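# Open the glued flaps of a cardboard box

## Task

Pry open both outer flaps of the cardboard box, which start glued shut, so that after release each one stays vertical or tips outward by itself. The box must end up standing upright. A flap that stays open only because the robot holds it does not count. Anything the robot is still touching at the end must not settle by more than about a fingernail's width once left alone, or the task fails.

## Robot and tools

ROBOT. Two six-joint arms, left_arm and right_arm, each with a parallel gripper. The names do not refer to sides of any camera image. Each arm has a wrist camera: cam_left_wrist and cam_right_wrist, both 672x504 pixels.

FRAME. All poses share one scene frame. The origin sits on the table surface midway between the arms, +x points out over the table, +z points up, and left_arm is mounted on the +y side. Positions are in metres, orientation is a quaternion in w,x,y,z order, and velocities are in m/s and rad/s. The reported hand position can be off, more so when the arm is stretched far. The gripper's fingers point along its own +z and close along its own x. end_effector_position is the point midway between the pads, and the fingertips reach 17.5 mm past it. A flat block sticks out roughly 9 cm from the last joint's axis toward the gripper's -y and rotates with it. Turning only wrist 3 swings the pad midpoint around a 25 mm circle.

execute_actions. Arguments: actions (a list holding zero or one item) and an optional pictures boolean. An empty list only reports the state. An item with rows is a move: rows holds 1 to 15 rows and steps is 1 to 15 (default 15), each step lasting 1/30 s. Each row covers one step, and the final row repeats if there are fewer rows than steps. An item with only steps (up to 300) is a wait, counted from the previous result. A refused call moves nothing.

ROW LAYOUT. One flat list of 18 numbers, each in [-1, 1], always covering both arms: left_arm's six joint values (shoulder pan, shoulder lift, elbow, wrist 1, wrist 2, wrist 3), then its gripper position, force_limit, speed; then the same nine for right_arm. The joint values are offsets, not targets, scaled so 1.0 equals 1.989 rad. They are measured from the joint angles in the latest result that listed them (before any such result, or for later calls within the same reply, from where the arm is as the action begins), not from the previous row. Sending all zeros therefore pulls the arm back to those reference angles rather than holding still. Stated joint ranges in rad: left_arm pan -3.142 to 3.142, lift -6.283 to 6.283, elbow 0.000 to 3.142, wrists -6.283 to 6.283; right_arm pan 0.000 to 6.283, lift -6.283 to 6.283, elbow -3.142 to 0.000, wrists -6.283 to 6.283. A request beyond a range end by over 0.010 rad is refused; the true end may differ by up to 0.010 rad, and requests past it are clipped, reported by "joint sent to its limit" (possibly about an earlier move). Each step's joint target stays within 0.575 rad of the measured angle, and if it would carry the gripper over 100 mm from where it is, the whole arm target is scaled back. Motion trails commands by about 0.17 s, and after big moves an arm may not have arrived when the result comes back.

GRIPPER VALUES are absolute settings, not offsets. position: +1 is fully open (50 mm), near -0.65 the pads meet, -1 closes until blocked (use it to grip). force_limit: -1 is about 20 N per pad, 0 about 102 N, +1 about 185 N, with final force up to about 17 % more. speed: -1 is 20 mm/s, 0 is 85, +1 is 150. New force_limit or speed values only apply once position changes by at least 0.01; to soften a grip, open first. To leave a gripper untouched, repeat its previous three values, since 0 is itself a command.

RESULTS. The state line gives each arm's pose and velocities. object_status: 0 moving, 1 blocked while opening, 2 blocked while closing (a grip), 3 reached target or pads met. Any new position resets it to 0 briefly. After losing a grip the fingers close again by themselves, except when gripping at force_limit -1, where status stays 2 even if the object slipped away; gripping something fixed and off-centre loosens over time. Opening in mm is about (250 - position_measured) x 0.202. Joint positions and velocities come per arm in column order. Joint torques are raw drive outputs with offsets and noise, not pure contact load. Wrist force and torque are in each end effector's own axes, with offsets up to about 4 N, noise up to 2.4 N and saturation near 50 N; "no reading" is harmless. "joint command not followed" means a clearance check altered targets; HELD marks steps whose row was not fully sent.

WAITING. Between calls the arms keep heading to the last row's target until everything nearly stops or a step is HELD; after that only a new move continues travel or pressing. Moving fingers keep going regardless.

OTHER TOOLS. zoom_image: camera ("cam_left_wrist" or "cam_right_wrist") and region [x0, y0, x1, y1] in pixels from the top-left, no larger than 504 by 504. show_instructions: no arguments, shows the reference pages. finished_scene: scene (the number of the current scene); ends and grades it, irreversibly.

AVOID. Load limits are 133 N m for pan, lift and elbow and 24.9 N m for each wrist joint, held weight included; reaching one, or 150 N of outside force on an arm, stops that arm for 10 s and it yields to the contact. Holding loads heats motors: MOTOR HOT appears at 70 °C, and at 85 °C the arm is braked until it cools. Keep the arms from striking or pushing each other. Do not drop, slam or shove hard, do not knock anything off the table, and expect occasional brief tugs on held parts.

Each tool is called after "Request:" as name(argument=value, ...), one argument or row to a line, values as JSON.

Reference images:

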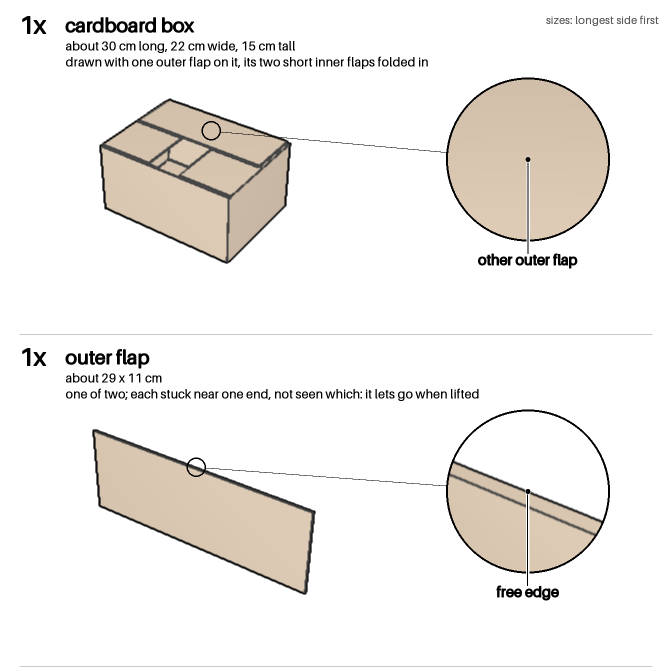

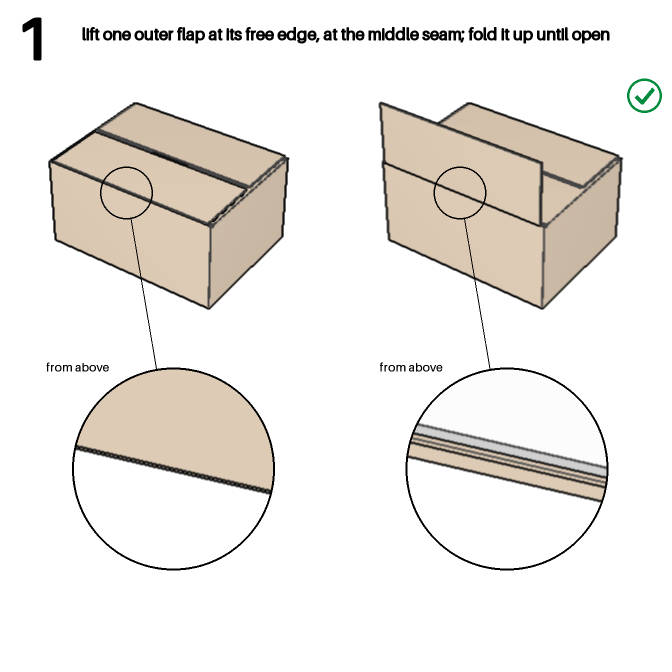

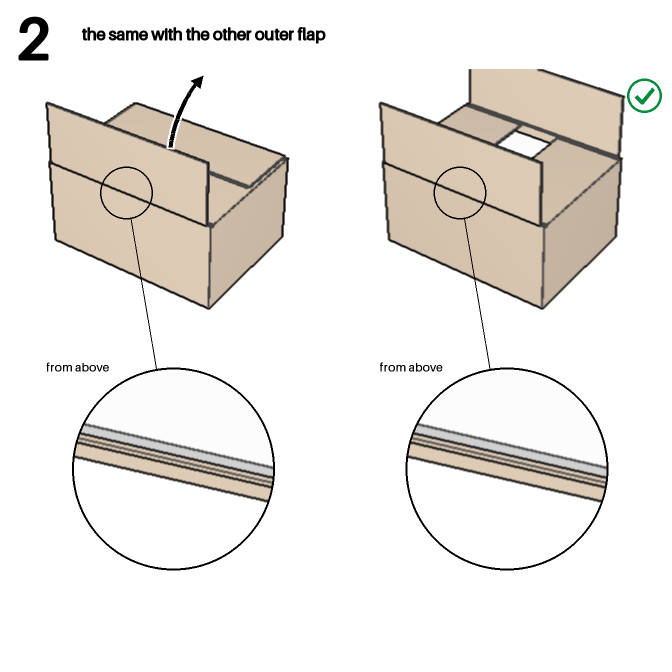

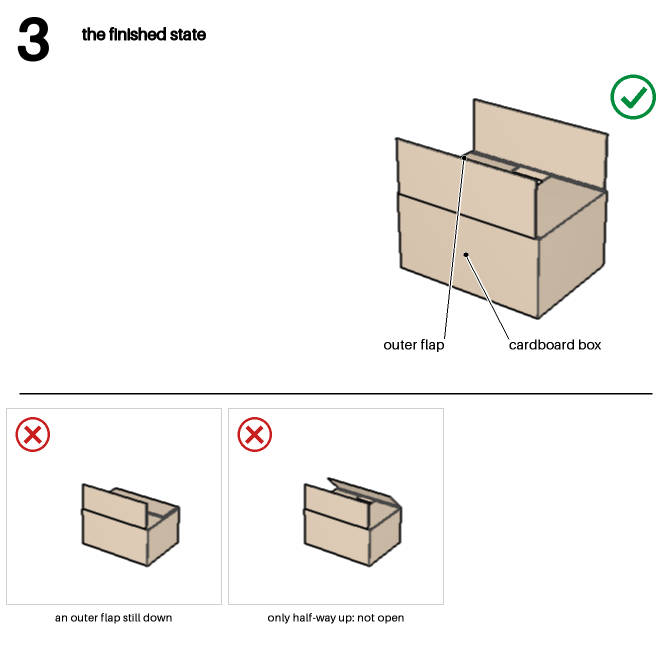

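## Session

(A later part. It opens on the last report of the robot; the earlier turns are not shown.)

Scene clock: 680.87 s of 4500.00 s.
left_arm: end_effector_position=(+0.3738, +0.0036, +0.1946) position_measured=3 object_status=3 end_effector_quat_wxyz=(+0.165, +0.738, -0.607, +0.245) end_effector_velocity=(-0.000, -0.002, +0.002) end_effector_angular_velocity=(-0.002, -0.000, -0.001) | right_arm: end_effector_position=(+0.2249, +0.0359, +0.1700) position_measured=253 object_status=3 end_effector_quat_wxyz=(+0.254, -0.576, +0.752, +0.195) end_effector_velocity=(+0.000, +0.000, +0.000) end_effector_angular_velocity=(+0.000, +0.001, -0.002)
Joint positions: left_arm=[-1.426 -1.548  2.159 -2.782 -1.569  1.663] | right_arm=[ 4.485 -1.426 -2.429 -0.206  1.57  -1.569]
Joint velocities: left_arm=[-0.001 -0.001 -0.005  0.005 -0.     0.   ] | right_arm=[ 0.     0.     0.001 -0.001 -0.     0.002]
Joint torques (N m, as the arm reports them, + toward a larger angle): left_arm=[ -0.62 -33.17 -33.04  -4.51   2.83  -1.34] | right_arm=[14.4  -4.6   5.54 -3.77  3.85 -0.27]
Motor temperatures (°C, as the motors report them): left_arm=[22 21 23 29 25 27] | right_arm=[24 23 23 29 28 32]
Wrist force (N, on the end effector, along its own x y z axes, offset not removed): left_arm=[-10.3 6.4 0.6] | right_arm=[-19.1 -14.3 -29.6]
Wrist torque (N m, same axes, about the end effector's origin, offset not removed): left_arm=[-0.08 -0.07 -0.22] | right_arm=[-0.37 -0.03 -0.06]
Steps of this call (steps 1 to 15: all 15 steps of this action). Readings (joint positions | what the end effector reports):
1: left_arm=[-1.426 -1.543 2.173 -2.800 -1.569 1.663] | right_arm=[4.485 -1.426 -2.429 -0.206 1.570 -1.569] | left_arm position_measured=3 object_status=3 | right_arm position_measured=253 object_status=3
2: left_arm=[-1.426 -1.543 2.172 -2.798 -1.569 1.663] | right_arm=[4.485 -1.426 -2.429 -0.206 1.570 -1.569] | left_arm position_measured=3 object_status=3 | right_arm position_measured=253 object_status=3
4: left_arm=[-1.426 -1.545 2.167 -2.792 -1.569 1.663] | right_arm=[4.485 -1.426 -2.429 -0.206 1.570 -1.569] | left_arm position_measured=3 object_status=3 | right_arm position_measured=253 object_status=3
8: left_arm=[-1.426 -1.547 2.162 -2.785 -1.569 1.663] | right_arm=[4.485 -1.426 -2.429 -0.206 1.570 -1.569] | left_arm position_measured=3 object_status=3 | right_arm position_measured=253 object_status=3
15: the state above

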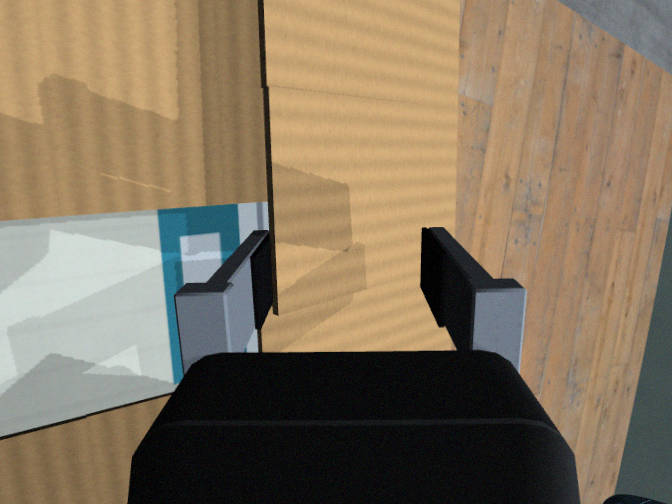

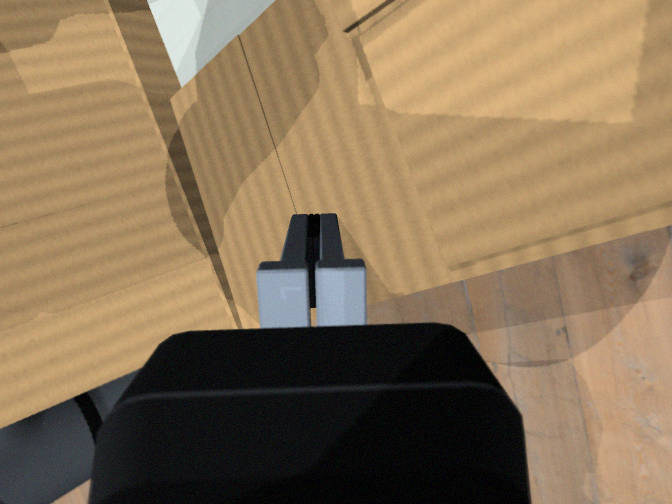

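Continue (+3, +6).

Request:
execute_actions(
  actions=[
    {"rows":[[0,-0.0015,-0.0078,0.0093,0,0,1,0,0,0,0,0,0,0,0,-1,0,0]]},
  ],
  pictures=false,
)

Request:
execute_actions(
  actions=[
    {"rows":[[0,-0.001,-0.0083,0.0093,0,0,1,0,0,0,0,0,0,0,0,-1,0,0]]},
  ],
  pictures=false,
)

Request:
execute_actions(
  actions=[
    {"rows":[[0,-0.0005,-0.0088,0.0093,0,0,1,0,0,0,0,0,0,0,0,-1,0,0]]},
  ],
  pictures=false,
)

Request:
execute_actions(
  actions=[
    {"rows":[[0,0,-0.0093,0.0093,0,0,1,0,0,0,0,0,0,0,0,-1,0,0]]},
  ],
)

Scene clock: 690.30 s of 4500.00 s.
left_arm: end_effector_position=(+0.3746, +0.0010, +0.2004) position_measured=3 object_status=3 end_effector_quat_wxyz=(+0.165, +0.738, -0.607, +0.245) end_effector_velocity=(+0.000, -0.001, +0.001) end_effector_angular_velocity=(+0.000, +0.000, +0.000) | right_arm: end_effector_position=(+0.2249, +0.0359, +0.1700) position_measured=253 object_status=3 end_effector_quat_wxyz=(+0.254, -0.576, +0.752, +0.195) end_effector_velocity=(-0.000, -0.000, +0.000) end_effector_angular_velocity=(+0.001, +0.000, -0.001)
Joint positions: left_arm=[-1.426 -1.551  2.144 -2.764 -1.569  1.663] | right_arm=[ 4.485 -1.426 -2.429 -0.206  1.57  -1.569]
Joint velocities: left_arm=[-0.    -0.001 -0.004  0.005 -0.    -0.   ] | right_arm=[-0.     0.    -0.     0.     0.     0.001]
Joint torques (N m, as the arm reports them, + toward a larger angle): left_arm=[ -0.22 -32.98 -36.27  -5.42   2.86  -1.33] | right_arm=[12.94 -3.82  4.01 -3.61  3.76 -0.07]
Motor temperatures (°C, as the motors report them): left_arm=[22 21 23 29 25 27] | right_arm=[24 23 23 30 28 32]
Wrist force (N, on the end effector, along its own x y z axes, offset not removed): left_arm=[-9.1 8.0 -2.7] | right_arm=[-17.5 -13.5 -28.3]
Wrist torque (N m, same axes, about the end effector's origin, offset not removed): left_arm=[-0.61 -0.63 -0.15] | right_arm=[-0.16 -0.27 0.03]
Steps of this call (steps 1 to 15: the robot went on to your last target; steps 16 to 90: nothing new was sent; then 5.93 s passed at rest; steps 91 to 105: all 15 steps of this action). Readings (joint positions | what the end effector reports):
91: left_arm=[-1.426 -1.548 2.159 -2.781 -1.569 1.663] | right_arm=[4.485 -1.426 -2.429 -0.206 1.570 -1.569] | left_arm position_measured=3 object_status=3 | right_arm position_measured=253 object_status=3
92: left_arm=[-1.426 -1.548 2.158 -2.780 -1.569 1.663] | right_arm=[4.485 -1.426 -2.429 -0.206 1.570 -1.569] | left_arm position_measured=3 object_status=3 | right_arm position_measured=253 object_status=3
94: left_arm=[-1.426 -1.549 2.153 -2.774 -1.569 1.663] | right_arm=[4.485 -1.426 -2.429 -0.206 1.570 -1.569] | left_arm position_measured=3 object_status=3 | right_arm position_measured=253 object_status=3
98: left_arm=[-1.426 -1.550 2.147 -2.767 -1.569 1.663] | right_arm=[4.485 -1.426 -2.429 -0.206 1.570 -1.569] | left_arm position_measured=3 object_status=3 | right_arm position_measured=253 object_status=3
105: the state above

Scene clock: 690.80 s of 4500.00 s.
left_arm: end_effector_position=(+0.3754, -0.0020, +0.2063) position_measured=3 object_status=3 end_effector_quat_wxyz=(+0.165, +0.738, -0.607, +0.245) end_effector_velocity=(+0.000, -0.001, +0.001) end_effector_angular_velocity=(+0.000, +0.000, +0.000) | right_arm: end_effector_position=(+0.2249, +0.0359, +0.1700) position_measured=253 object_status=3 end_effector_quat_wxyz=(+0.254, -0.576, +0.752, +0.195) end_effector_velocity=(-0.000, -0.000, -0.000) end_effector_angular_velocity=(-0.002, +0.001, -0.000)
Joint positions: left_arm=[-1.426 -1.553  2.129 -2.746 -1.569  1.663] | right_arm=[ 4.485 -1.426 -2.429 -0.206  1.57  -1.569]
Joint velocities: left_arm=[ 0.    -0.    -0.004  0.005 -0.     0.   ] | right_arm=[-0.    -0.001  0.    -0.002  0.     0.   ]
Joint torques (N m, as the arm reports them, + toward a larger angle): left_arm=[  0.22 -32.43 -35.93  -5.31   2.86  -1.28] | right_arm=[13.77 -4.89  5.08 -3.58  3.76 -0.34]
Motor temperatures (°C, as the motors report them): left_arm=[22 21 23 29 25 27] | right_arm=[24 23 23 30 28 32]
Wrist force (N, on the end effector, along its own x y z axes, offset not removed): left_arm=[-12.2 9.4 -1.6] | right_arm=[-19.9 -11.4 -27.9]
Wrist torque (N m, same axes, about the end effector's origin, offset not removed): left_arm=[-0.37 -0.49 0.03] | right_arm=[0.29 -0.09 -0.08]
Steps of this call (steps 1 to 15: all 15 steps of this action). Readings (joint positions | what the end effector reports):
1: left_arm=[-1.426 -1.551 2.144 -2.764 -1.569 1.663] | right_arm=[4.485 -1.426 -2.429 -0.206 1.570 -1.569] | left_arm position_measured=3 object_status=3 | right_arm position_measured=253 object_status=3
2: left_arm=[-1.426 -1.551 2.143 -2.762 -1.569 1.663] | right_arm=[4.485 -1.426 -2.429 -0.206 1.570 -1.569] | left_arm position_measured=3 object_status=3 | right_arm position_measured=253 object_status=3
4: left_arm=[-1.426 -1.551 2.138 -2.756 -1.569 1.663] | right_arm=[4.485 -1.426 -2.429 -0.206 1.570 -1.569] | left_arm position_measured=3 object_status=3 | right_arm position_measured=253 object_status=3
8: left_arm=[-1.426 -1.552 2.131 -2.749 -1.569 1.663] | right_arm=[4.485 -1.426 -2.429 -0.206 1.570 -1.569] | left_arm position_measured=3 object_status=3 | right_arm position_measured=253 object_status=3
15: the state above

Scene clock: 691.30 s of 4500.00 s.
left_arm: end_effector_position=(+0.3764, -0.0052, +0.2122) position_measured=3 object_status=3 end_effector_quat_wxyz=(+0.165, +0.738, -0.607, +0.245) end_effector_velocity=(+0.001, -0.001, +0.002) end_effector_angular_velocity=(-0.000, -0.001, -0.000) | right_arm: end_effector_position=(+0.2249, +0.0359, +0.1700) position_measured=253 object_status=3 end_effector_quat_wxyz=(+0.254, -0.576, +0.752, +0.195) end_effector_velocity=(+0.000, -0.000, +0.000) end_effector_angular_velocity=(+0.001, -0.000, -0.002)
Joint positions: left_arm=[-1.426 -1.553  2.112 -2.728 -1.569  1.663] | right_arm=[ 4.485 -1.426 -2.429 -0.206  1.57  -1.569]
Joint velocities: left_arm=[ 0.001 -0.    -0.005  0.004  0.     0.001] | right_arm=[-0.     0.001  0.    -0.    -0.001  0.001]
Joint torques (N m, as the arm reports them, + toward a larger angle): left_arm=[  0.08 -32.78 -35.14  -5.52   2.86  -1.32] | right_arm=[12.45 -4.07  4.79 -3.97  3.95 -0.42]
Motor temperatures (°C, as the motors report them): left_arm=[22 21 23 29 25 27] | right_arm=[24 23 23 30 28 32]
Wrist force (N, on the end effector, along its own x y z axes, offset not removed): left_arm=[-17.5 8.8 -3.4] | right_arm=[-18.3 -14.0 -29.4]
Wrist torque (N m, same axes, about the end effector's origin, offset not removed): left_arm=[-0.65 0.41 -0.06] | right_arm=[0.03 -0.37 -0.09]
Steps of this call (steps 1 to 15: all 15 steps of this action). Readings (joint positions | what the end effector reports):
1: left_arm=[-1.426 -1.553 2.128 -2.746 -1.569 1.663] | right_arm=[4.485 -1.426 -2.429 -0.206 1.570 -1.569] | left_arm position_measured=3 object_status=3 | right_arm position_measured=253 object_status=3
2: left_arm=[-1.426 -1.553 2.127 -2.744 -1.569 1.663] | right_arm=[4.485 -1.426 -2.429 -0.206 1.570 -1.569] | left_arm position_measured=3 object_status=3 | right_arm position_measured=253 object_status=3
4: left_arm=[-1.426 -1.553 2.121 -2.738 -1.569 1.663] | right_arm=[4.485 -1.426 -2.429 -0.206 1.570 -1.569] | left_arm position_measured=3 object_status=3 | right_arm position_measured=253 object_status=3
8: left_arm=[-1.426 -1.553 2.115 -2.731 -1.569 1.663] | right_arm=[4.485 -1.426 -2.429 -0.206 1.570 -1.569] | left_arm position_measured=3 object_status=3 | right_arm position_measured=253 object_status=3
15: the state above

Scene clock: 691.80 s of 4500.00 s.
left_arm: end_effector_position=(+0.3774, -0.0087, +0.2182) position_measured=3 object_status=3 end_effector_quat_wxyz=(+0.165, +0.738, -0.607, +0.245) end_effector_velocity=(+0.001, -0.001, +0.002) end_effector_angular_velocity=(-0.001, +0.000, +0.002) | right_arm: end_effector_position=(+0.2249, +0.0359, +0.1700) position_measured=253 object_status=3 end_effector_quat_wxyz=(+0.254, -0.576, +0.752, +0.195) end_effector_velocity=(-0.000, -0.000, -0.000) end_effector_angular_velocity=(-0.001, -0.000, +0.001)
Joint positions: left_arm=[-1.426 -1.554  2.094 -2.71  -1.569  1.663] | right_arm=[ 4.485 -1.426 -2.429 -0.206  1.57  -1.569]
Joint velocities: left_arm=[ 0.002  0.    -0.006  0.005  0.    -0.001] | right_arm=[ 0.     0.001 -0.001 -0.001  0.    -0.001]
Joint torques (N m, as the arm reports them, + toward a larger angle): left_arm=[  0.33 -32.05 -38.01  -5.35   2.84  -1.3 ] | right_arm=[13.31 -3.13  5.14 -3.56  3.8  -0.24]
Motor temperatures (°C, as the motors report them): left_arm=[22 21 23 29 25 27] | right_arm=[24 23 23 30 28 32]
Wrist force (N, on the end effector, along its own x y z axes, offset not removed): left_arm=[-12.6 11.7 -0.9] | right_arm=[-21.8 -17.0 -27.9]
Wrist torque (N m, same axes, about the end effector's origin, offset not removed): left_arm=[-0.20 -0.14 -0.11] | right_arm=[-0.48 0.14 0.01]
Steps of this call (steps 1 to 15: all 15 steps of this action). Readings (joint positions | what the end effector reports):
1: left_arm=[-1.426 -1.554 2.111 -2.728 -1.569 1.663] | right_arm=[4.485 -1.426 -2.429 -0.206 1.570 -1.569] | left_arm position_measured=3 object_status=3 | right_arm position_measured=253 object_status=3
2: left_arm=[-1.426 -1.554 2.110 -2.726 -1.569 1.663] | right_arm=[4.485 -1.426 -2.429 -0.206 1.570 -1.569] | left_arm position_measured=3 object_status=3 | right_arm position_measured=253 object_status=3
4: left_arm=[-1.426 -1.554 2.104 -2.720 -1.569 1.663] | right_arm=[4.485 -1.426 -2.429 -0.206 1.570 -1.569] | left_arm position_measured=3 object_status=3 | right_arm position_measured=253 object_status=3
8: left_arm=[-1.426 -1.554 2.097 -2.713 -1.569 1.663] | right_arm=[4.485 -1.426 -2.429 -0.206 1.570 -1.569] | left_arm position_measured=3 object_status=3 | right_arm position_measured=253 object_status=3
15: the state above

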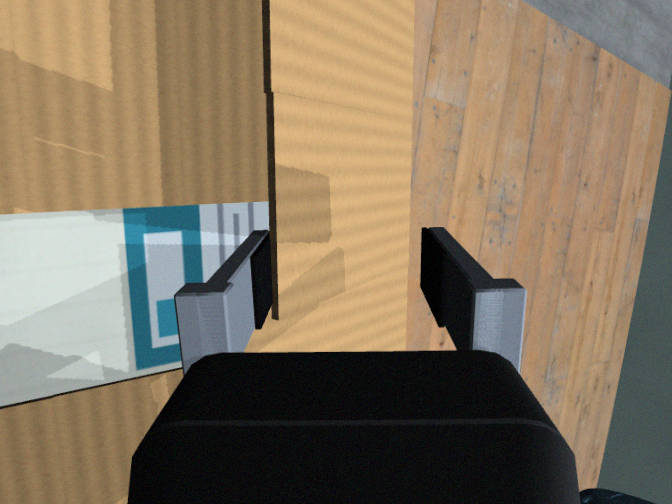

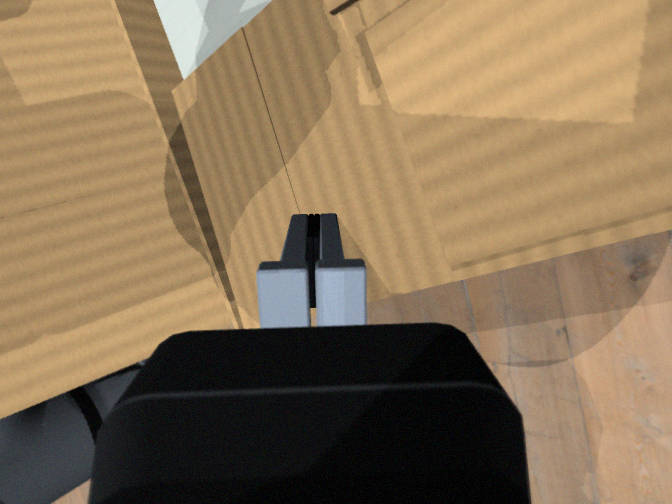

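Request:
execute_actions(
  actions=[
    {"rows":[[0,0.0012,-0.0100,0.0088,0,0,1,0,0,0,0,0,0,0,0,-1,0,0]]},
  ],
  pictures=false,
)

Request:
execute_actions(
  actions=[
    {"rows":[[0,0.002,-0.0105,0.0085,0,0,1,0,0,0,0,0,0,0,0,-1,0,0]]},
  ],
  pictures=false,
)

Request:
execute_actions(
  actions=[
    {"rows":[[0,0.0028,-0.0110,0.0082,0,0,1,0,0,0,0,0,0,0,0,-1,0,0]]},
  ],
  pictures=false,
)

Request:
execute_actions(
  actions=[
    {"rows":[[0,0.0036,-0.0115,0.0079,0,0,1,0,0,0,0,0,0,0,0,-1,0,0]]},
  ],
)

Scene clock: 705.07 s of 4500.00 s.
left_arm: end_effector_position=(+0.3786, -0.0129, +0.2239) position_measured=3 object_status=3 end_effector_quat_wxyz=(+0.165, +0.738, -0.607, +0.245) end_effector_velocity=(-0.001, -0.003, +0.003) end_effector_angular_velocity=(-0.002, -0.000, -0.002) | right_arm: end_effector_position=(+0.2249, +0.0359, +0.1700) position_measured=253 object_status=3 end_effector_quat_wxyz=(+0.254, -0.576, +0.752, +0.195) end_effector_velocity=(+0.000, -0.000, +0.000) end_effector_angular_velocity=(+0.001, -0.001, -0.002)
Joint positions: left_arm=[-1.426 -1.551  2.075 -2.693 -1.569  1.663] | right_arm=[ 4.485 -1.426 -2.429 -0.206  1.57  -1.569]
Joint velocities: left_arm=[-0.003  0.001 -0.007  0.004  0.    -0.001] | right_arm=[ 0.     0.001  0.    -0.    -0.001  0.001]
Joint torques (N m, as the arm reports them, + toward a larger angle): left_arm=[  0.57 -19.3  -37.24  -6.11   2.97  -1.33] | right_arm=[14.91 -5.49  5.88 -3.55  3.91 -0.27]
Motor temperatures (°C, as the motors report them): left_arm=[22 22 23 29 25 27] | right_arm=[24 23 23 30 28 32]
Wrist force (N, on the end effector, along its own x y z axes, offset not removed): left_arm=[-15.4 9.5 -8.3] | right_arm=[-21.1 -15.3 -31.0]
Wrist torque (N m, same axes, about the end effector's origin, offset not removed): left_arm=[-0.79 -0.27 -0.24] | right_arm=[-0.10 0.11 -0.17]
Steps of this call (steps 1 to 15: the robot went on to your last target; steps 16 to 90: nothing new was sent; then 9.77 s passed at rest; steps 91 to 105: all 15 steps of this action). Readings (joint positions | what the end effector reports):
91: left_arm=[-1.426 -1.554 2.093 -2.710 -1.569 1.663] | right_arm=[4.485 -1.426 -2.429 -0.206 1.570 -1.569] | left_arm position_measured=3 object_status=3 | right_arm position_measured=253 object_status=3
92: left_arm=[-1.426 -1.553 2.092 -2.708 -1.569 1.663] | right_arm=[4.485 -1.426 -2.429 -0.206 1.570 -1.569] | left_arm position_measured=3 object_status=3 | right_arm position_measured=253 object_status=3
94: left_arm=[-1.426 -1.553 2.085 -2.703 -1.569 1.663] | right_arm=[4.485 -1.426 -2.429 -0.206 1.570 -1.569] | left_arm position_measured=3 object_status=3 | right_arm position_measured=253 object_status=3
98: left_arm=[-1.426 -1.552 2.078 -2.696 -1.569 1.663] | right_arm=[4.485 -1.426 -2.429 -0.206 1.570 -1.569] | left_arm position_measured=3 object_status=3 | right_arm position_measured=253 object_status=3
105: the state above

Scene clock: 705.57 s of 4500.00 s.
left_arm: end_effector_position=(+0.3800, -0.0174, +0.2294) position_measured=3 object_status=3 end_effector_quat_wxyz=(+0.165, +0.738, -0.607, +0.245) end_effector_velocity=(-0.000, -0.002, +0.002) end_effector_angular_velocity=(-0.001, -0.000, -0.001) | right_arm: end_effector_position=(+0.2249, +0.0359, +0.1700) position_measured=253 object_status=3 end_effector_quat_wxyz=(+0.254, -0.576, +0.752, +0.195) end_effector_velocity=(+0.000, -0.000, +0.000) end_effector_angular_velocity=(+0.001, -0.001, -0.000)
Joint positions: left_arm=[-1.426 -1.547  2.054 -2.677 -1.569  1.663] | right_arm=[ 4.485 -1.426 -2.429 -0.206  1.57  -1.569]
Joint velocities: left_arm=[-0.001  0.001 -0.006  0.005  0.    -0.   ] | right_arm=[ 0.     0.001 -0.001  0.001 -0.    -0.   ]
Joint torques (N m, as the arm reports them, + toward a larger angle): left_arm=[  0.56 -20.86 -36.51  -5.67   2.85  -1.26] | right_arm=[13.19 -4.04  4.35 -3.61  3.79  0.06]
Motor temperatures (°C, as the motors report them): left_arm=[22 22 23 29 25 27] | right_arm=[24 23 23 30 28 32]
Wrist force (N, on the end effector, along its own x y z axes, offset not removed): left_arm=[-13.8 9.3 -3.7] | right_arm=[-23.7 -15.8 -29.4]
Wrist torque (N m, same axes, about the end effector's origin, offset not removed): left_arm=[-0.57 0.15 -0.05] | right_arm=[-0.35 0.32 -0.02]
Steps of this call (steps 1 to 15: all 15 steps of this action). Readings (joint positions | what the end effector reports):
1: left_arm=[-1.426 -1.551 2.074 -2.693 -1.569 1.663] | right_arm=[4.485 -1.426 -2.429 -0.206 1.570 -1.569] | left_arm position_measured=3 object_status=3 | right_arm position_measured=253 object_status=3
2: left_arm=[-1.426 -1.551 2.073 -2.692 -1.569 1.663] | right_arm=[4.485 -1.426 -2.429 -0.206 1.570 -1.569] | left_arm position_measured=3 object_status=3 | right_arm position_measured=253 object_status=3
4: left_arm=[-1.426 -1.550 2.066 -2.686 -1.569 1.663] | right_arm=[4.485 -1.426 -2.429 -0.206 1.570 -1.569] | left_arm position_measured=3 object_status=3 | right_arm position_measured=253 object_status=3
8: left_arm=[-1.426 -1.548 2.058 -2.680 -1.569 1.663] | right_arm=[4.485 -1.426 -2.429 -0.206 1.570 -1.569] | left_arm position_measured=3 object_status=3 | right_arm position_measured=253 object_status=3
15: the state above

Scene clock: 706.07 s of 4500.00 s.
left_arm: end_effector_position=(+0.3815, -0.0225, +0.2348) position_measured=3 object_status=3 end_effector_quat_wxyz=(+0.165, +0.738, -0.607, +0.245) end_effector_velocity=(+0.000, -0.001, +0.001) end_effector_angular_velocity=(+0.001, +0.000, -0.000) | right_arm: end_effector_position=(+0.2249, +0.0359, +0.1700) position_measured=253 object_status=3 end_effector_quat_wxyz=(+0.254, -0.576, +0.752, +0.195) end_effector_velocity=(+0.000, +0.000, +0.000) end_effector_angular_velocity=(+0.000, -0.001, +0.001)
Joint positions: left_arm=[-1.426 -1.542  2.033 -2.661 -1.569  1.663] | right_arm=[ 4.485 -1.426 -2.429 -0.206  1.57  -1.569]
Joint velocities: left_arm=[-0.     0.001 -0.006  0.005 -0.     0.   ] | right_arm=[-0.     0.     0.     0.    -0.    -0.001]
Joint torques (N m, as the arm reports them, + toward a larger angle): left_arm=[  0.14 -19.6  -28.9   -2.91   0.29  -1.23] | right_arm=[12.64 -3.69  5.03 -3.53  3.76 -0.11]
Motor temperatures (°C, as the motors report them): left_arm=[22 22 23 29 25 27] | right_arm=[24 23 23 30 28 32]
Wrist force (N, on the end effector, along its own x y z axes, offset not removed): left_arm=[-2.3 -3.5 5.0] | right_arm=[-20.7 -12.1 -27.1]
Wrist torque (N m, same axes, about the end effector's origin, offset not removed): left_arm=[-0.54 0.71 -0.06] | right_arm=[-0.21 -0.16 0.09]
Steps of this call (steps 1 to 15: all 15 steps of this action). Readings (joint positions | what the end effector reports):
1: left_arm=[-1.426 -1.547 2.054 -2.677 -1.569 1.663] | right_arm=[4.485 -1.426 -2.429 -0.206 1.570 -1.569] | left_arm position_measured=3 object_status=3 | right_arm position_measured=253 object_status=3
2: left_arm=[-1.426 -1.547 2.053 -2.675 -1.569 1.663] | right_arm=[4.485 -1.426 -2.429 -0.206 1.570 -1.569] | left_arm position_measured=3 object_status=3 | right_arm position_measured=253 object_status=3
4: left_arm=[-1.426 -1.545 2.045 -2.670 -1.569 1.663] | right_arm=[4.485 -1.426 -2.429 -0.206 1.570 -1.569] | left_arm position_measured=3 object_status=3 | right_arm position_measured=253 object_status=3
8: left_arm=[-1.426 -1.543 2.037 -2.664 -1.569 1.663] | right_arm=[4.485 -1.426 -2.429 -0.206 1.570 -1.569] | left_arm position_measured=3 object_status=3 | right_arm position_measured=253 object_status=3
15: the state above

Scene clock: 706.57 s of 4500.00 s.
left_arm: end_effector_position=(+0.3831, -0.0279, +0.2399) position_measured=3 object_status=3 end_effector_quat_wxyz=(+0.165, +0.738, -0.607, +0.245) end_effector_velocity=(+0.001, -0.001, +0.001) end_effector_angular_velocity=(-0.001, +0.001, +0.002) | right_arm: end_effector_position=(+0.2249, +0.0359, +0.1700) position_measured=253 object_status=3 end_effector_quat_wxyz=(+0.254, -0.576, +0.752, +0.195) end_effector_velocity=(+0.000, +0.000, +0.000) end_effector_angular_velocity=(+0.001, +0.000, -0.001)
Joint positions: left_arm=[-1.426 -1.535  2.011 -2.646 -1.569  1.663] | right_arm=[ 4.485 -1.426 -2.429 -0.206  1.57  -1.569]
Joint velocities: left_arm=[ 0.001  0.002 -0.006  0.004 -0.    -0.001] | right_arm=[-0.    -0.     0.     0.001  0.     0.001]
Joint torques (N m, as the arm reports them, + toward a larger angle): left_arm=[  0.22 -18.72 -30.34  -2.31  -0.26  -1.22] | right_arm=[13.1  -4.21  4.53 -3.98  3.82 -0.31]
Motor temperatures (°C, as the motors report them): left_arm=[22 22 23 29 25 27] | right_arm=[24 23 23 30 28 32]
Wrist force (N, on the end effector, along its own x y z axes, offset not removed): left_arm=[0.5 0.5 5.2] | right_arm=[-19.9 -13.1 -28.9]
Wrist torque (N m, same axes, about the end effector's origin, offset not removed): left_arm=[0.23 -0.17 0.18] | right_arm=[-0.16 -0.24 -0.09]
Steps of this call (steps 1 to 15: all 15 steps of this action). Readings (joint positions | what the end effector reports):
1: left_arm=[-1.426 -1.542 2.033 -2.661 -1.569 1.663] | right_arm=[4.485 -1.426 -2.429 -0.206 1.570 -1.569] | left_arm position_measured=3 object_status=3 | right_arm position_measured=253 object_status=3
2: left_arm=[-1.426 -1.541 2.031 -2.660 -1.569 1.663] | right_arm=[4.485 -1.426 -2.429 -0.206 1.570 -1.569] | left_arm position_measured=3 object_status=3 | right_arm position_measured=253 object_status=3
4: left_arm=[-1.426 -1.539 2.024 -2.655 -1.569 1.663] | right_arm=[4.485 -1.426 -2.429 -0.206 1.570 -1.569] | left_arm position_measured=3 object_status=3 | right_arm position_measured=253 object_status=3
8: left_arm=[-1.426 -1.536 2.015 -2.649 -1.569 1.663] | right_arm=[4.485 -1.426 -2.429 -0.206 1.570 -1.569] | left_arm position_measured=3 object_status=3 | right_arm position_measured=253 object_status=3
15: the state above

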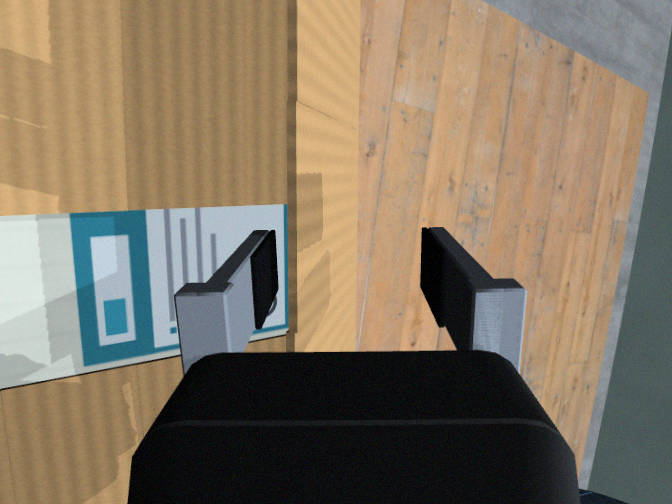

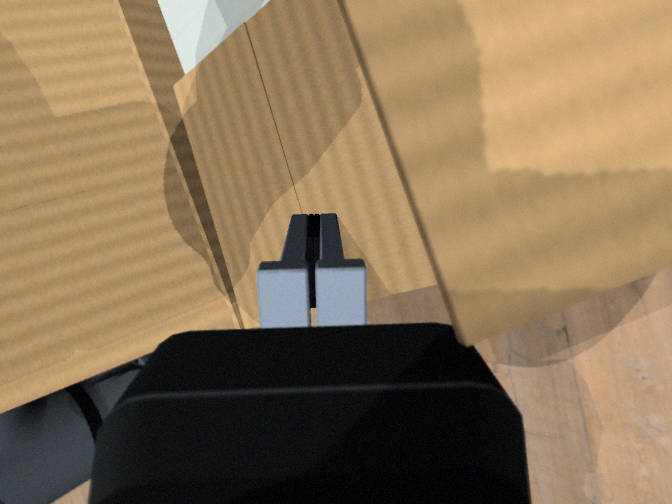

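Request:
execute_actions(
  actions=[
    {"rows":[[0,0,0,0,0,0,1,0,0,0,0.006,0.0045,-0.0105,0,0,-1,0,0]],"steps":12},
  ],
  pictures=false,
)

Request:
execute_actions(
  actions=[
    {"rows":[[0,0,0,0,0,0,1,0,0,0.09,0,0,0,0,0,-1,0,0]]},
  ],
  pictures=false,
)

Request:
execute_actions(
  actions=[
    {"rows":[[0,0.0193,-0.0494,0.0297,0,0,1,0,0,0,0,0,0,0,0,-1,0,0]]},
  ],
)

Request:
execute_actions(
  actions=[
    {"rows":[[0,0.0388,-0.0517,0.0129,0,0,1,0,0,0,0,0,0,0,0,-1,0,0]]},
  ],
  pictures=false,
)

Request:
execute_actions(
  actions=[
    {"rows":[[0,0.0435,-0.0418,-0.0017,0,0,1,0,0,0,0,0,0,0,0,-1,0,0]]},
  ],
)

Scene clock: 725.97 s of 4500.00 s.
left_arm: end_effector_position=(+0.3831, -0.0280, +0.2399) position_measured=3 object_status=3 end_effector_quat_wxyz=(+0.165, +0.738, -0.607, +0.245) end_effector_velocity=(+0.001, -0.001, +0.002) end_effector_angular_velocity=(-0.004, -0.001, +0.001) | right_arm: end_effector_position=(+0.2249, +0.0362, +0.1749) position_measured=253 object_status=3 end_effector_quat_wxyz=(+0.254, -0.576, +0.752, +0.195) end_effector_velocity=(-0.000, +0.001, +0.005) end_effector_angular_velocity=(+0.004, +0.000, +0.001)
Joint positions: left_arm=[-1.426 -1.535  2.011 -2.646 -1.569  1.663] | right_arm=[ 4.485 -1.415 -2.421 -0.225  1.57  -1.569]
Joint velocities: left_arm=[ 0.001 -0.001 -0.003 -0.001 -0.     0.   ] | right_arm=[ 0.     0.008  0.006 -0.01   0.001  0.   ]
Joint torques (N m, as the arm reports them, + toward a larger angle): left_arm=[  0.43 -35.74 -17.57  -5.45  -0.33  -1.23] | right_arm=[ 7.55 24.83 29.18  1.76  0.65 -0.29]
Motor temperatures (°C, as the motors report them): left_arm=[22 22 23 29 25 27] | right_arm=[24 23 23 30 28 32]
Wrist force (N, on the end effector, along its own x y z axes, offset not removed): left_arm=[-2.1 -1.7 -0.7] | right_arm=[2.0 0.3 -0.5]
Wrist torque (N m, same axes, about the end effector's origin, offset not removed): left_arm=[-0.30 0.29 0.23] | right_arm=[0.12 -0.20 -0.25]
Steps of this call (steps 1 to 15: the robot went on to your last target; steps 16 to 90: nothing new was sent; then 16.00 s passed at rest; steps 91 to 102: all 12 steps of this action). Readings (joint positions | what the end effector reports):
91: left_arm=[-1.426 -1.535 2.010 -2.646 -1.569 1.663] | right_arm=[4.485 -1.426 -2.429 -0.206 1.570 -1.569] | left_arm position_measured=3 object_status=3 | right_arm position_measured=253 object_status=3
92: left_arm=[-1.426 -1.535 2.010 -2.646 -1.569 1.663] | right_arm=[4.485 -1.425 -2.428 -0.207 1.570 -1.569] | left_arm position_measured=3 object_status=3 | right_arm position_measured=253 object_status=3
94: left_arm=[-1.426 -1.535 2.010 -2.646 -1.569 1.663] | right_arm=[4.485 -1.422 -2.426 -0.215 1.570 -1.569] | left_arm position_measured=3 object_status=3 | right_arm position_measured=253 object_status=3
98: left_arm=[-1.426 -1.535 2.011 -2.646 -1.569 1.663] | right_arm=[4.485 -1.417 -2.422 -0.223 1.570 -1.569] | left_arm position_measured=3 object_status=3 | right_arm position_measured=253 object_status=3
102: the state above

Scene clock: 726.47 s of 4500.00 s.
left_arm: end_effector_position=(+0.3831, -0.0280, +0.2399) position_measured=3 object_status=3 end_effector_quat_wxyz=(+0.165, +0.738, -0.607, +0.245) end_effector_velocity=(-0.000, -0.000, -0.000) end_effector_angular_velocity=(+0.000, +0.000, -0.001) | right_arm: end_effector_position=(+0.1488, +0.0773, +0.1750) position_measured=253 object_status=3 end_effector_quat_wxyz=(-0.236, +0.638, -0.700, -0.216) end_effector_velocity=(-0.028, +0.011, -0.002) end_effector_angular_velocity=(-0.003, +0.001, +0.060)
Joint positions: left_arm=[-1.426 -1.535  2.011 -2.646 -1.569  1.663] | right_arm=[ 4.656 -1.415 -2.421 -0.225  1.57  -1.569]
Joint velocities: left_arm=[-0.001  0.     0.     0.    -0.     0.   ] | right_arm=[ 0.06  -0.001 -0.002 -0.     0.001 -0.   ]
Joint torques (N m, as the arm reports them, + toward a larger angle): left_arm=[  0.57 -31.02 -19.79  -4.95  -0.32  -1.34] | right_arm=[10.22  5.23 12.65  5.89  0.11 -0.16]
Motor temperatures (°C, as the motors report them): left_arm=[22 22 23 29 25 27] | right_arm=[24 23 23 30 28 32]
Wrist force (N, on the end effector, along its own x y z axes, offset not removed): left_arm=[0.8 -2.1 1.3] | right_arm=[-0.1 -1.7 -1.9]
Wrist torque (N m, same axes, about the end effector's origin, offset not removed): left_arm=[-0.34 -0.13 0.12] | right_arm=[-0.07 0.09 -0.04]
Steps of this call (steps 1 to 15: all 15 steps of this action). Readings (joint positions | what the end effector reports):
1: left_arm=[-1.426 -1.535 2.011 -2.646 -1.569 1.663] | right_arm=[4.485 -1.415 -2.421 -0.226 1.570 -1.569] | left_arm position_measured=3 object_status=3 | right_arm position_measured=253 object_status=3
2: left_arm=[-1.426 -1.535 2.011 -2.646 -1.569 1.663] | right_arm=[4.488 -1.415 -2.421 -0.226 1.570 -1.569] | left_arm position_measured=3 object_status=3 | right_arm position_measured=253 object_status=3
4: left_arm=[-1.426 -1.535 2.011 -2.646 -1.569 1.663] | right_arm=[4.531 -1.415 -2.421 -0.226 1.570 -1.569] | left_arm position_measured=3 object_status=3 | right_arm position_measured=253 object_status=3
8: left_arm=[-1.426 -1.535 2.011 -2.646 -1.569 1.663] | right_arm=[4.617 -1.415 -2.421 -0.226 1.570 -1.569] | left_arm position_measured=3 object_status=3 | right_arm position_measured=253 object_status=3
15: the state above

Scene clock: 726.97 s of 4500.00 s.
left_arm: end_effector_position=(+0.3903, -0.0525, +0.2594) position_measured=3 object_status=3 end_effector_quat_wxyz=(+0.165, +0.738, -0.607, +0.245) end_effector_velocity=(+0.001, -0.008, +0.007) end_effector_angular_velocity=(-0.003, -0.001, -0.002) | right_arm: end_effector_position=(+0.1487, +0.0773, +0.1750) position_measured=253 object_status=3 end_effector_quat_wxyz=(-0.236, +0.638, -0.700, -0.216) end_effector_velocity=(+0.001, -0.000, +0.000) end_effector_angular_velocity=(-0.000, -0.001, -0.001)
Joint positions: left_arm=[-1.426 -1.498  1.917 -2.589 -1.569  1.663] | right_arm=[ 4.657 -1.415 -2.421 -0.225  1.57  -1.569]
Joint velocities: left_arm=[-0.001  0.011 -0.03   0.016 -0.     0.   ] | right_arm=[-0.001  0.001 -0.    -0.001 -0.001 -0.001]
Joint torques (N m, as the arm reports them, + toward a larger angle): left_arm=[ -0.17 -26.43 -31.35  -2.86  -0.25  -1.28] | right_arm=[-11.65   6.75  16.27   5.53   0.11  -0.06]
Motor temperatures (°C, as the motors report them): left_arm=[22 22 23 29 25 27] | right_arm=[24 23 23 30 28 32]
Wrist force (N, on the end effector, along its own x y z axes, offset not removed): left_arm=[-2.4 -5.2 0.2] | right_arm=[0.2 -0.3 -1.5]
Wrist torque (N m, same axes, about the end effector's origin, offset not removed): left_arm=[-0.84 0.36 -0.05] | right_arm=[-0.02 0.04 -0.01]
Steps of this call (steps 1 to 15: all 15 steps of this action). Readings (joint positions | what the end effector reports):
1: left_arm=[-1.426 -1.535 2.011 -2.646 -1.569 1.663] | right_arm=[4.658 -1.415 -2.421 -0.225 1.570 -1.569] | left_arm position_measured=3 object_status=3 | right_arm position_measured=253 object_status=3
2: left_arm=[-1.426 -1.533 2.008 -2.643 -1.569 1.663] | right_arm=[4.659 -1.415 -2.421 -0.225 1.570 -1.569] | left_arm position_measured=3 object_status=3 | right_arm position_measured=253 object_status=3
4: left_arm=[-1.426 -1.520 1.978 -2.624 -1.569 1.663] | right_arm=[4.658 -1.415 -2.421 -0.225 1.570 -1.569] | left_arm position_measured=3 object_status=3 | right_arm position_measured=253 object_status=3
8: left_arm=[-1.426 -1.505 1.936 -2.600 -1.569 1.663] | right_arm=[4.657 -1.415 -2.421 -0.225 1.570 -1.569] | left_arm position_measured=3 object_status=3 | right_arm position_measured=253 object_status=3
15: the state above

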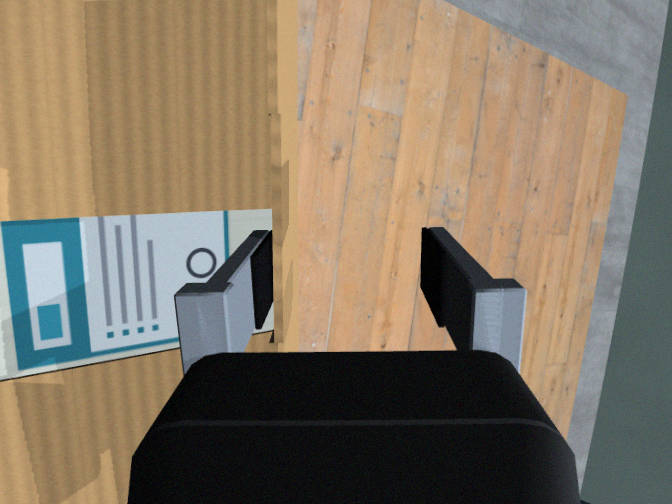

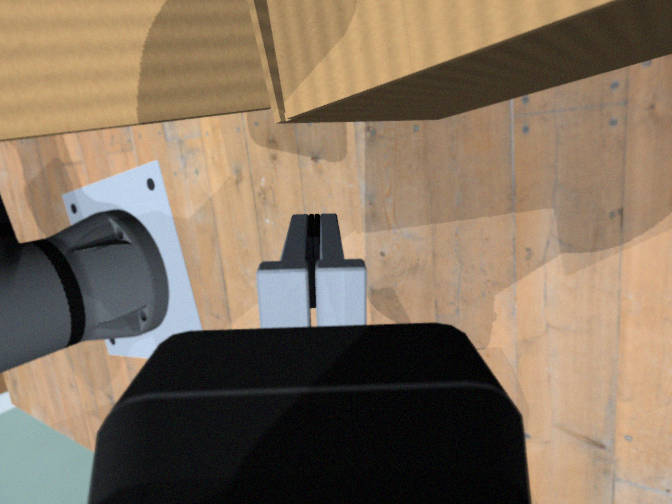

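Scene clock: 727.47 s of 4500.00 s.
left_arm: end_effector_position=(+0.4003, -0.0862, +0.2648) position_measured=3 object_status=3 end_effector_quat_wxyz=(+0.165, +0.738, -0.607, +0.245) end_effector_velocity=(+0.004, -0.009, +0.001) end_effector_angular_velocity=(-0.000, +0.000, +0.002) | right_arm: end_effector_position=(+0.1488, +0.0773, +0.1750) position_measured=253 object_status=3 end_effector_quat_wxyz=(-0.236, +0.638, -0.700, -0.216) end_effector_velocity=(-0.000, -0.000, -0.000) end_effector_angular_velocity=(+0.000, +0.001, -0.000)
Joint positions: left_arm=[-1.426 -1.424  1.818 -2.564 -1.569  1.663] | right_arm=[ 4.656 -1.415 -2.421 -0.225  1.57  -1.569]
Joint velocities: left_arm=[ 0.001  0.022 -0.028  0.007  0.    -0.001] | right_arm=[-0.     0.001 -0.001  0.     0.001  0.001]
Joint torques (N m, as the arm reports them, + toward a larger angle): left_arm=[  0.19 -27.46 -30.99  -2.74  -0.33  -1.34] | right_arm=[-3.7   8.44 17.5   5.37  0.01 -0.03]
Motor temperatures (°C, as the motors report them): left_arm=[22 22 23 29 25 27] | right_arm=[24 23 23 30 28 32]
Wrist force (N, on the end effector, along its own x y z axes, offset not removed): left_arm=[-1.5 -0.9 4.4] | right_arm=[0.3 -0.6 0.9]
Wrist torque (N m, same axes, about the end effector's origin, offset not removed): left_arm=[-0.15 -0.06 -0.02] | right_arm=[-0.11 -0.16 0.00]
Steps of this call (steps 1 to 15: all 15 steps of this action). Readings (joint positions | what the end effector reports):
1: left_arm=[-1.426 -1.498 1.916 -2.589 -1.569 1.663] | right_arm=[4.656 -1.415 -2.421 -0.225 1.570 -1.569] | left_arm position_measured=3 object_status=3 | right_arm position_measured=253 object_status=3
2: left_arm=[-1.426 -1.494 1.912 -2.586 -1.569 1.663] | right_arm=[4.656 -1.415 -2.421 -0.225 1.570 -1.569] | left_arm position_measured=3 object_status=3 | right_arm position_measured=253 object_status=3
4: left_arm=[-1.426 -1.470 1.881 -2.578 -1.569 1.663] | right_arm=[4.656 -1.415 -2.421 -0.225 1.570 -1.569] | left_arm position_measured=3 object_status=3 | right_arm position_measured=253 object_status=3
8: left_arm=[-1.426 -1.438 1.838 -2.569 -1.569 1.663] | right_arm=[4.656 -1.415 -2.421 -0.225 1.570 -1.569] | left_arm position_measured=3 object_status=3 | right_arm position_measured=253 object_status=3
15: the state above

Scene clock: 727.97 s of 4500.00 s.
left_arm: end_effector_position=(+0.4100, -0.1191, +0.2570) position_measured=3 object_status=3 end_effector_quat_wxyz=(+0.165, +0.738, -0.607, +0.245) end_effector_velocity=(+0.003, -0.009, -0.003) end_effector_angular_velocity=(+0.001, +0.000, +0.000) | right_arm: end_effector_position=(+0.1488, +0.0773, +0.1750) position_measured=253 object_status=3 end_effector_quat_wxyz=(-0.236, +0.638, -0.700, -0.216) end_effector_velocity=(-0.000, +0.000, +0.000) end_effector_angular_velocity=(+0.002, +0.000, +0.000)
Joint positions: left_arm=[-1.426 -1.34   1.738 -2.567 -1.569  1.663] | right_arm=[ 4.656 -1.415 -2.421 -0.225  1.57  -1.569]
Joint velocities: left_arm=[ 0.001  0.025 -0.023 -0.    -0.     0.001] | right_arm=[-0.     0.001 -0.001  0.002  0.001 -0.   ]
Joint torques (N m, as the arm reports them, + toward a larger angle): left_arm=[  0.27 -31.95 -31.99  -5.87  -0.26  -1.22] | right_arm=[-4.57  8.57 15.42  5.44 -0.05  0.09]
Motor temperatures (°C, as the motors report them): left_arm=[22 22 23 29 25 27] | right_arm=[24 23 23 30 28 32]
Wrist force (N, on the end effector, along its own x y z axes, offset not removed): left_arm=[0.2 1.1 1.6] | right_arm=[-0.3 0.2 -1.3]
Wrist torque (N m, same axes, about the end effector's origin, offset not removed): left_arm=[0.14 -0.35 -0.01] | right_arm=[0.02 0.10 0.04]
Steps of this call (steps 1 to 15: all 15 steps of this action). Readings (joint positions | what the end effector reports):
1: left_arm=[-1.426 -1.423 1.817 -2.564 -1.569 1.663] | right_arm=[4.656 -1.415 -2.421 -0.225 1.570 -1.569] | left_arm position_measured=3 object_status=3 | right_arm position_measured=253 object_status=3
2: left_arm=[-1.426 -1.419 1.813 -2.564 -1.569 1.663] | right_arm=[4.656 -1.415 -2.421 -0.225 1.570 -1.569] | left_arm position_measured=3 object_status=3 | right_arm position_measured=253 object_status=3
4: left_arm=[-1.426 -1.392 1.787 -2.565 -1.569 1.663] | right_arm=[4.656 -1.415 -2.421 -0.225 1.570 -1.569] | left_arm position_measured=3 object_status=3 | right_arm position_measured=253 object_status=3
8: left_arm=[-1.426 -1.357 1.753 -2.567 -1.569 1.663] | right_arm=[4.656 -1.415 -2.421 -0.225 1.570 -1.569] | left_arm position_measured=3 object_status=3 | right_arm position_measured=253 object_status=3
15: the state above

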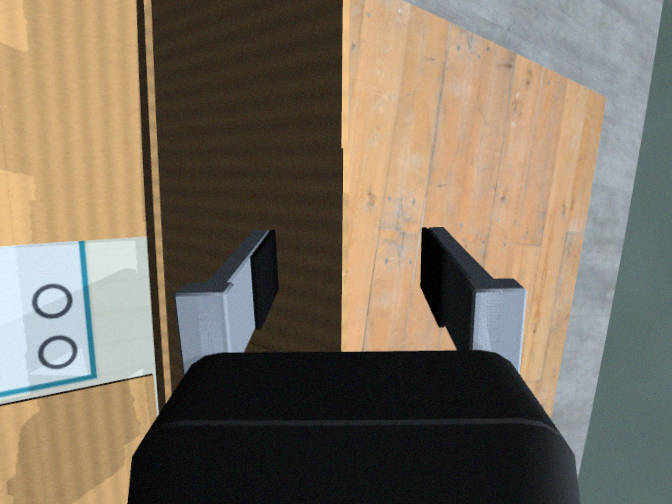

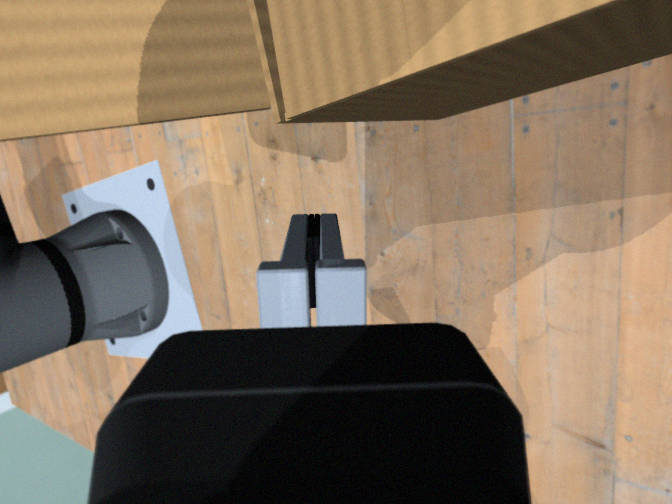

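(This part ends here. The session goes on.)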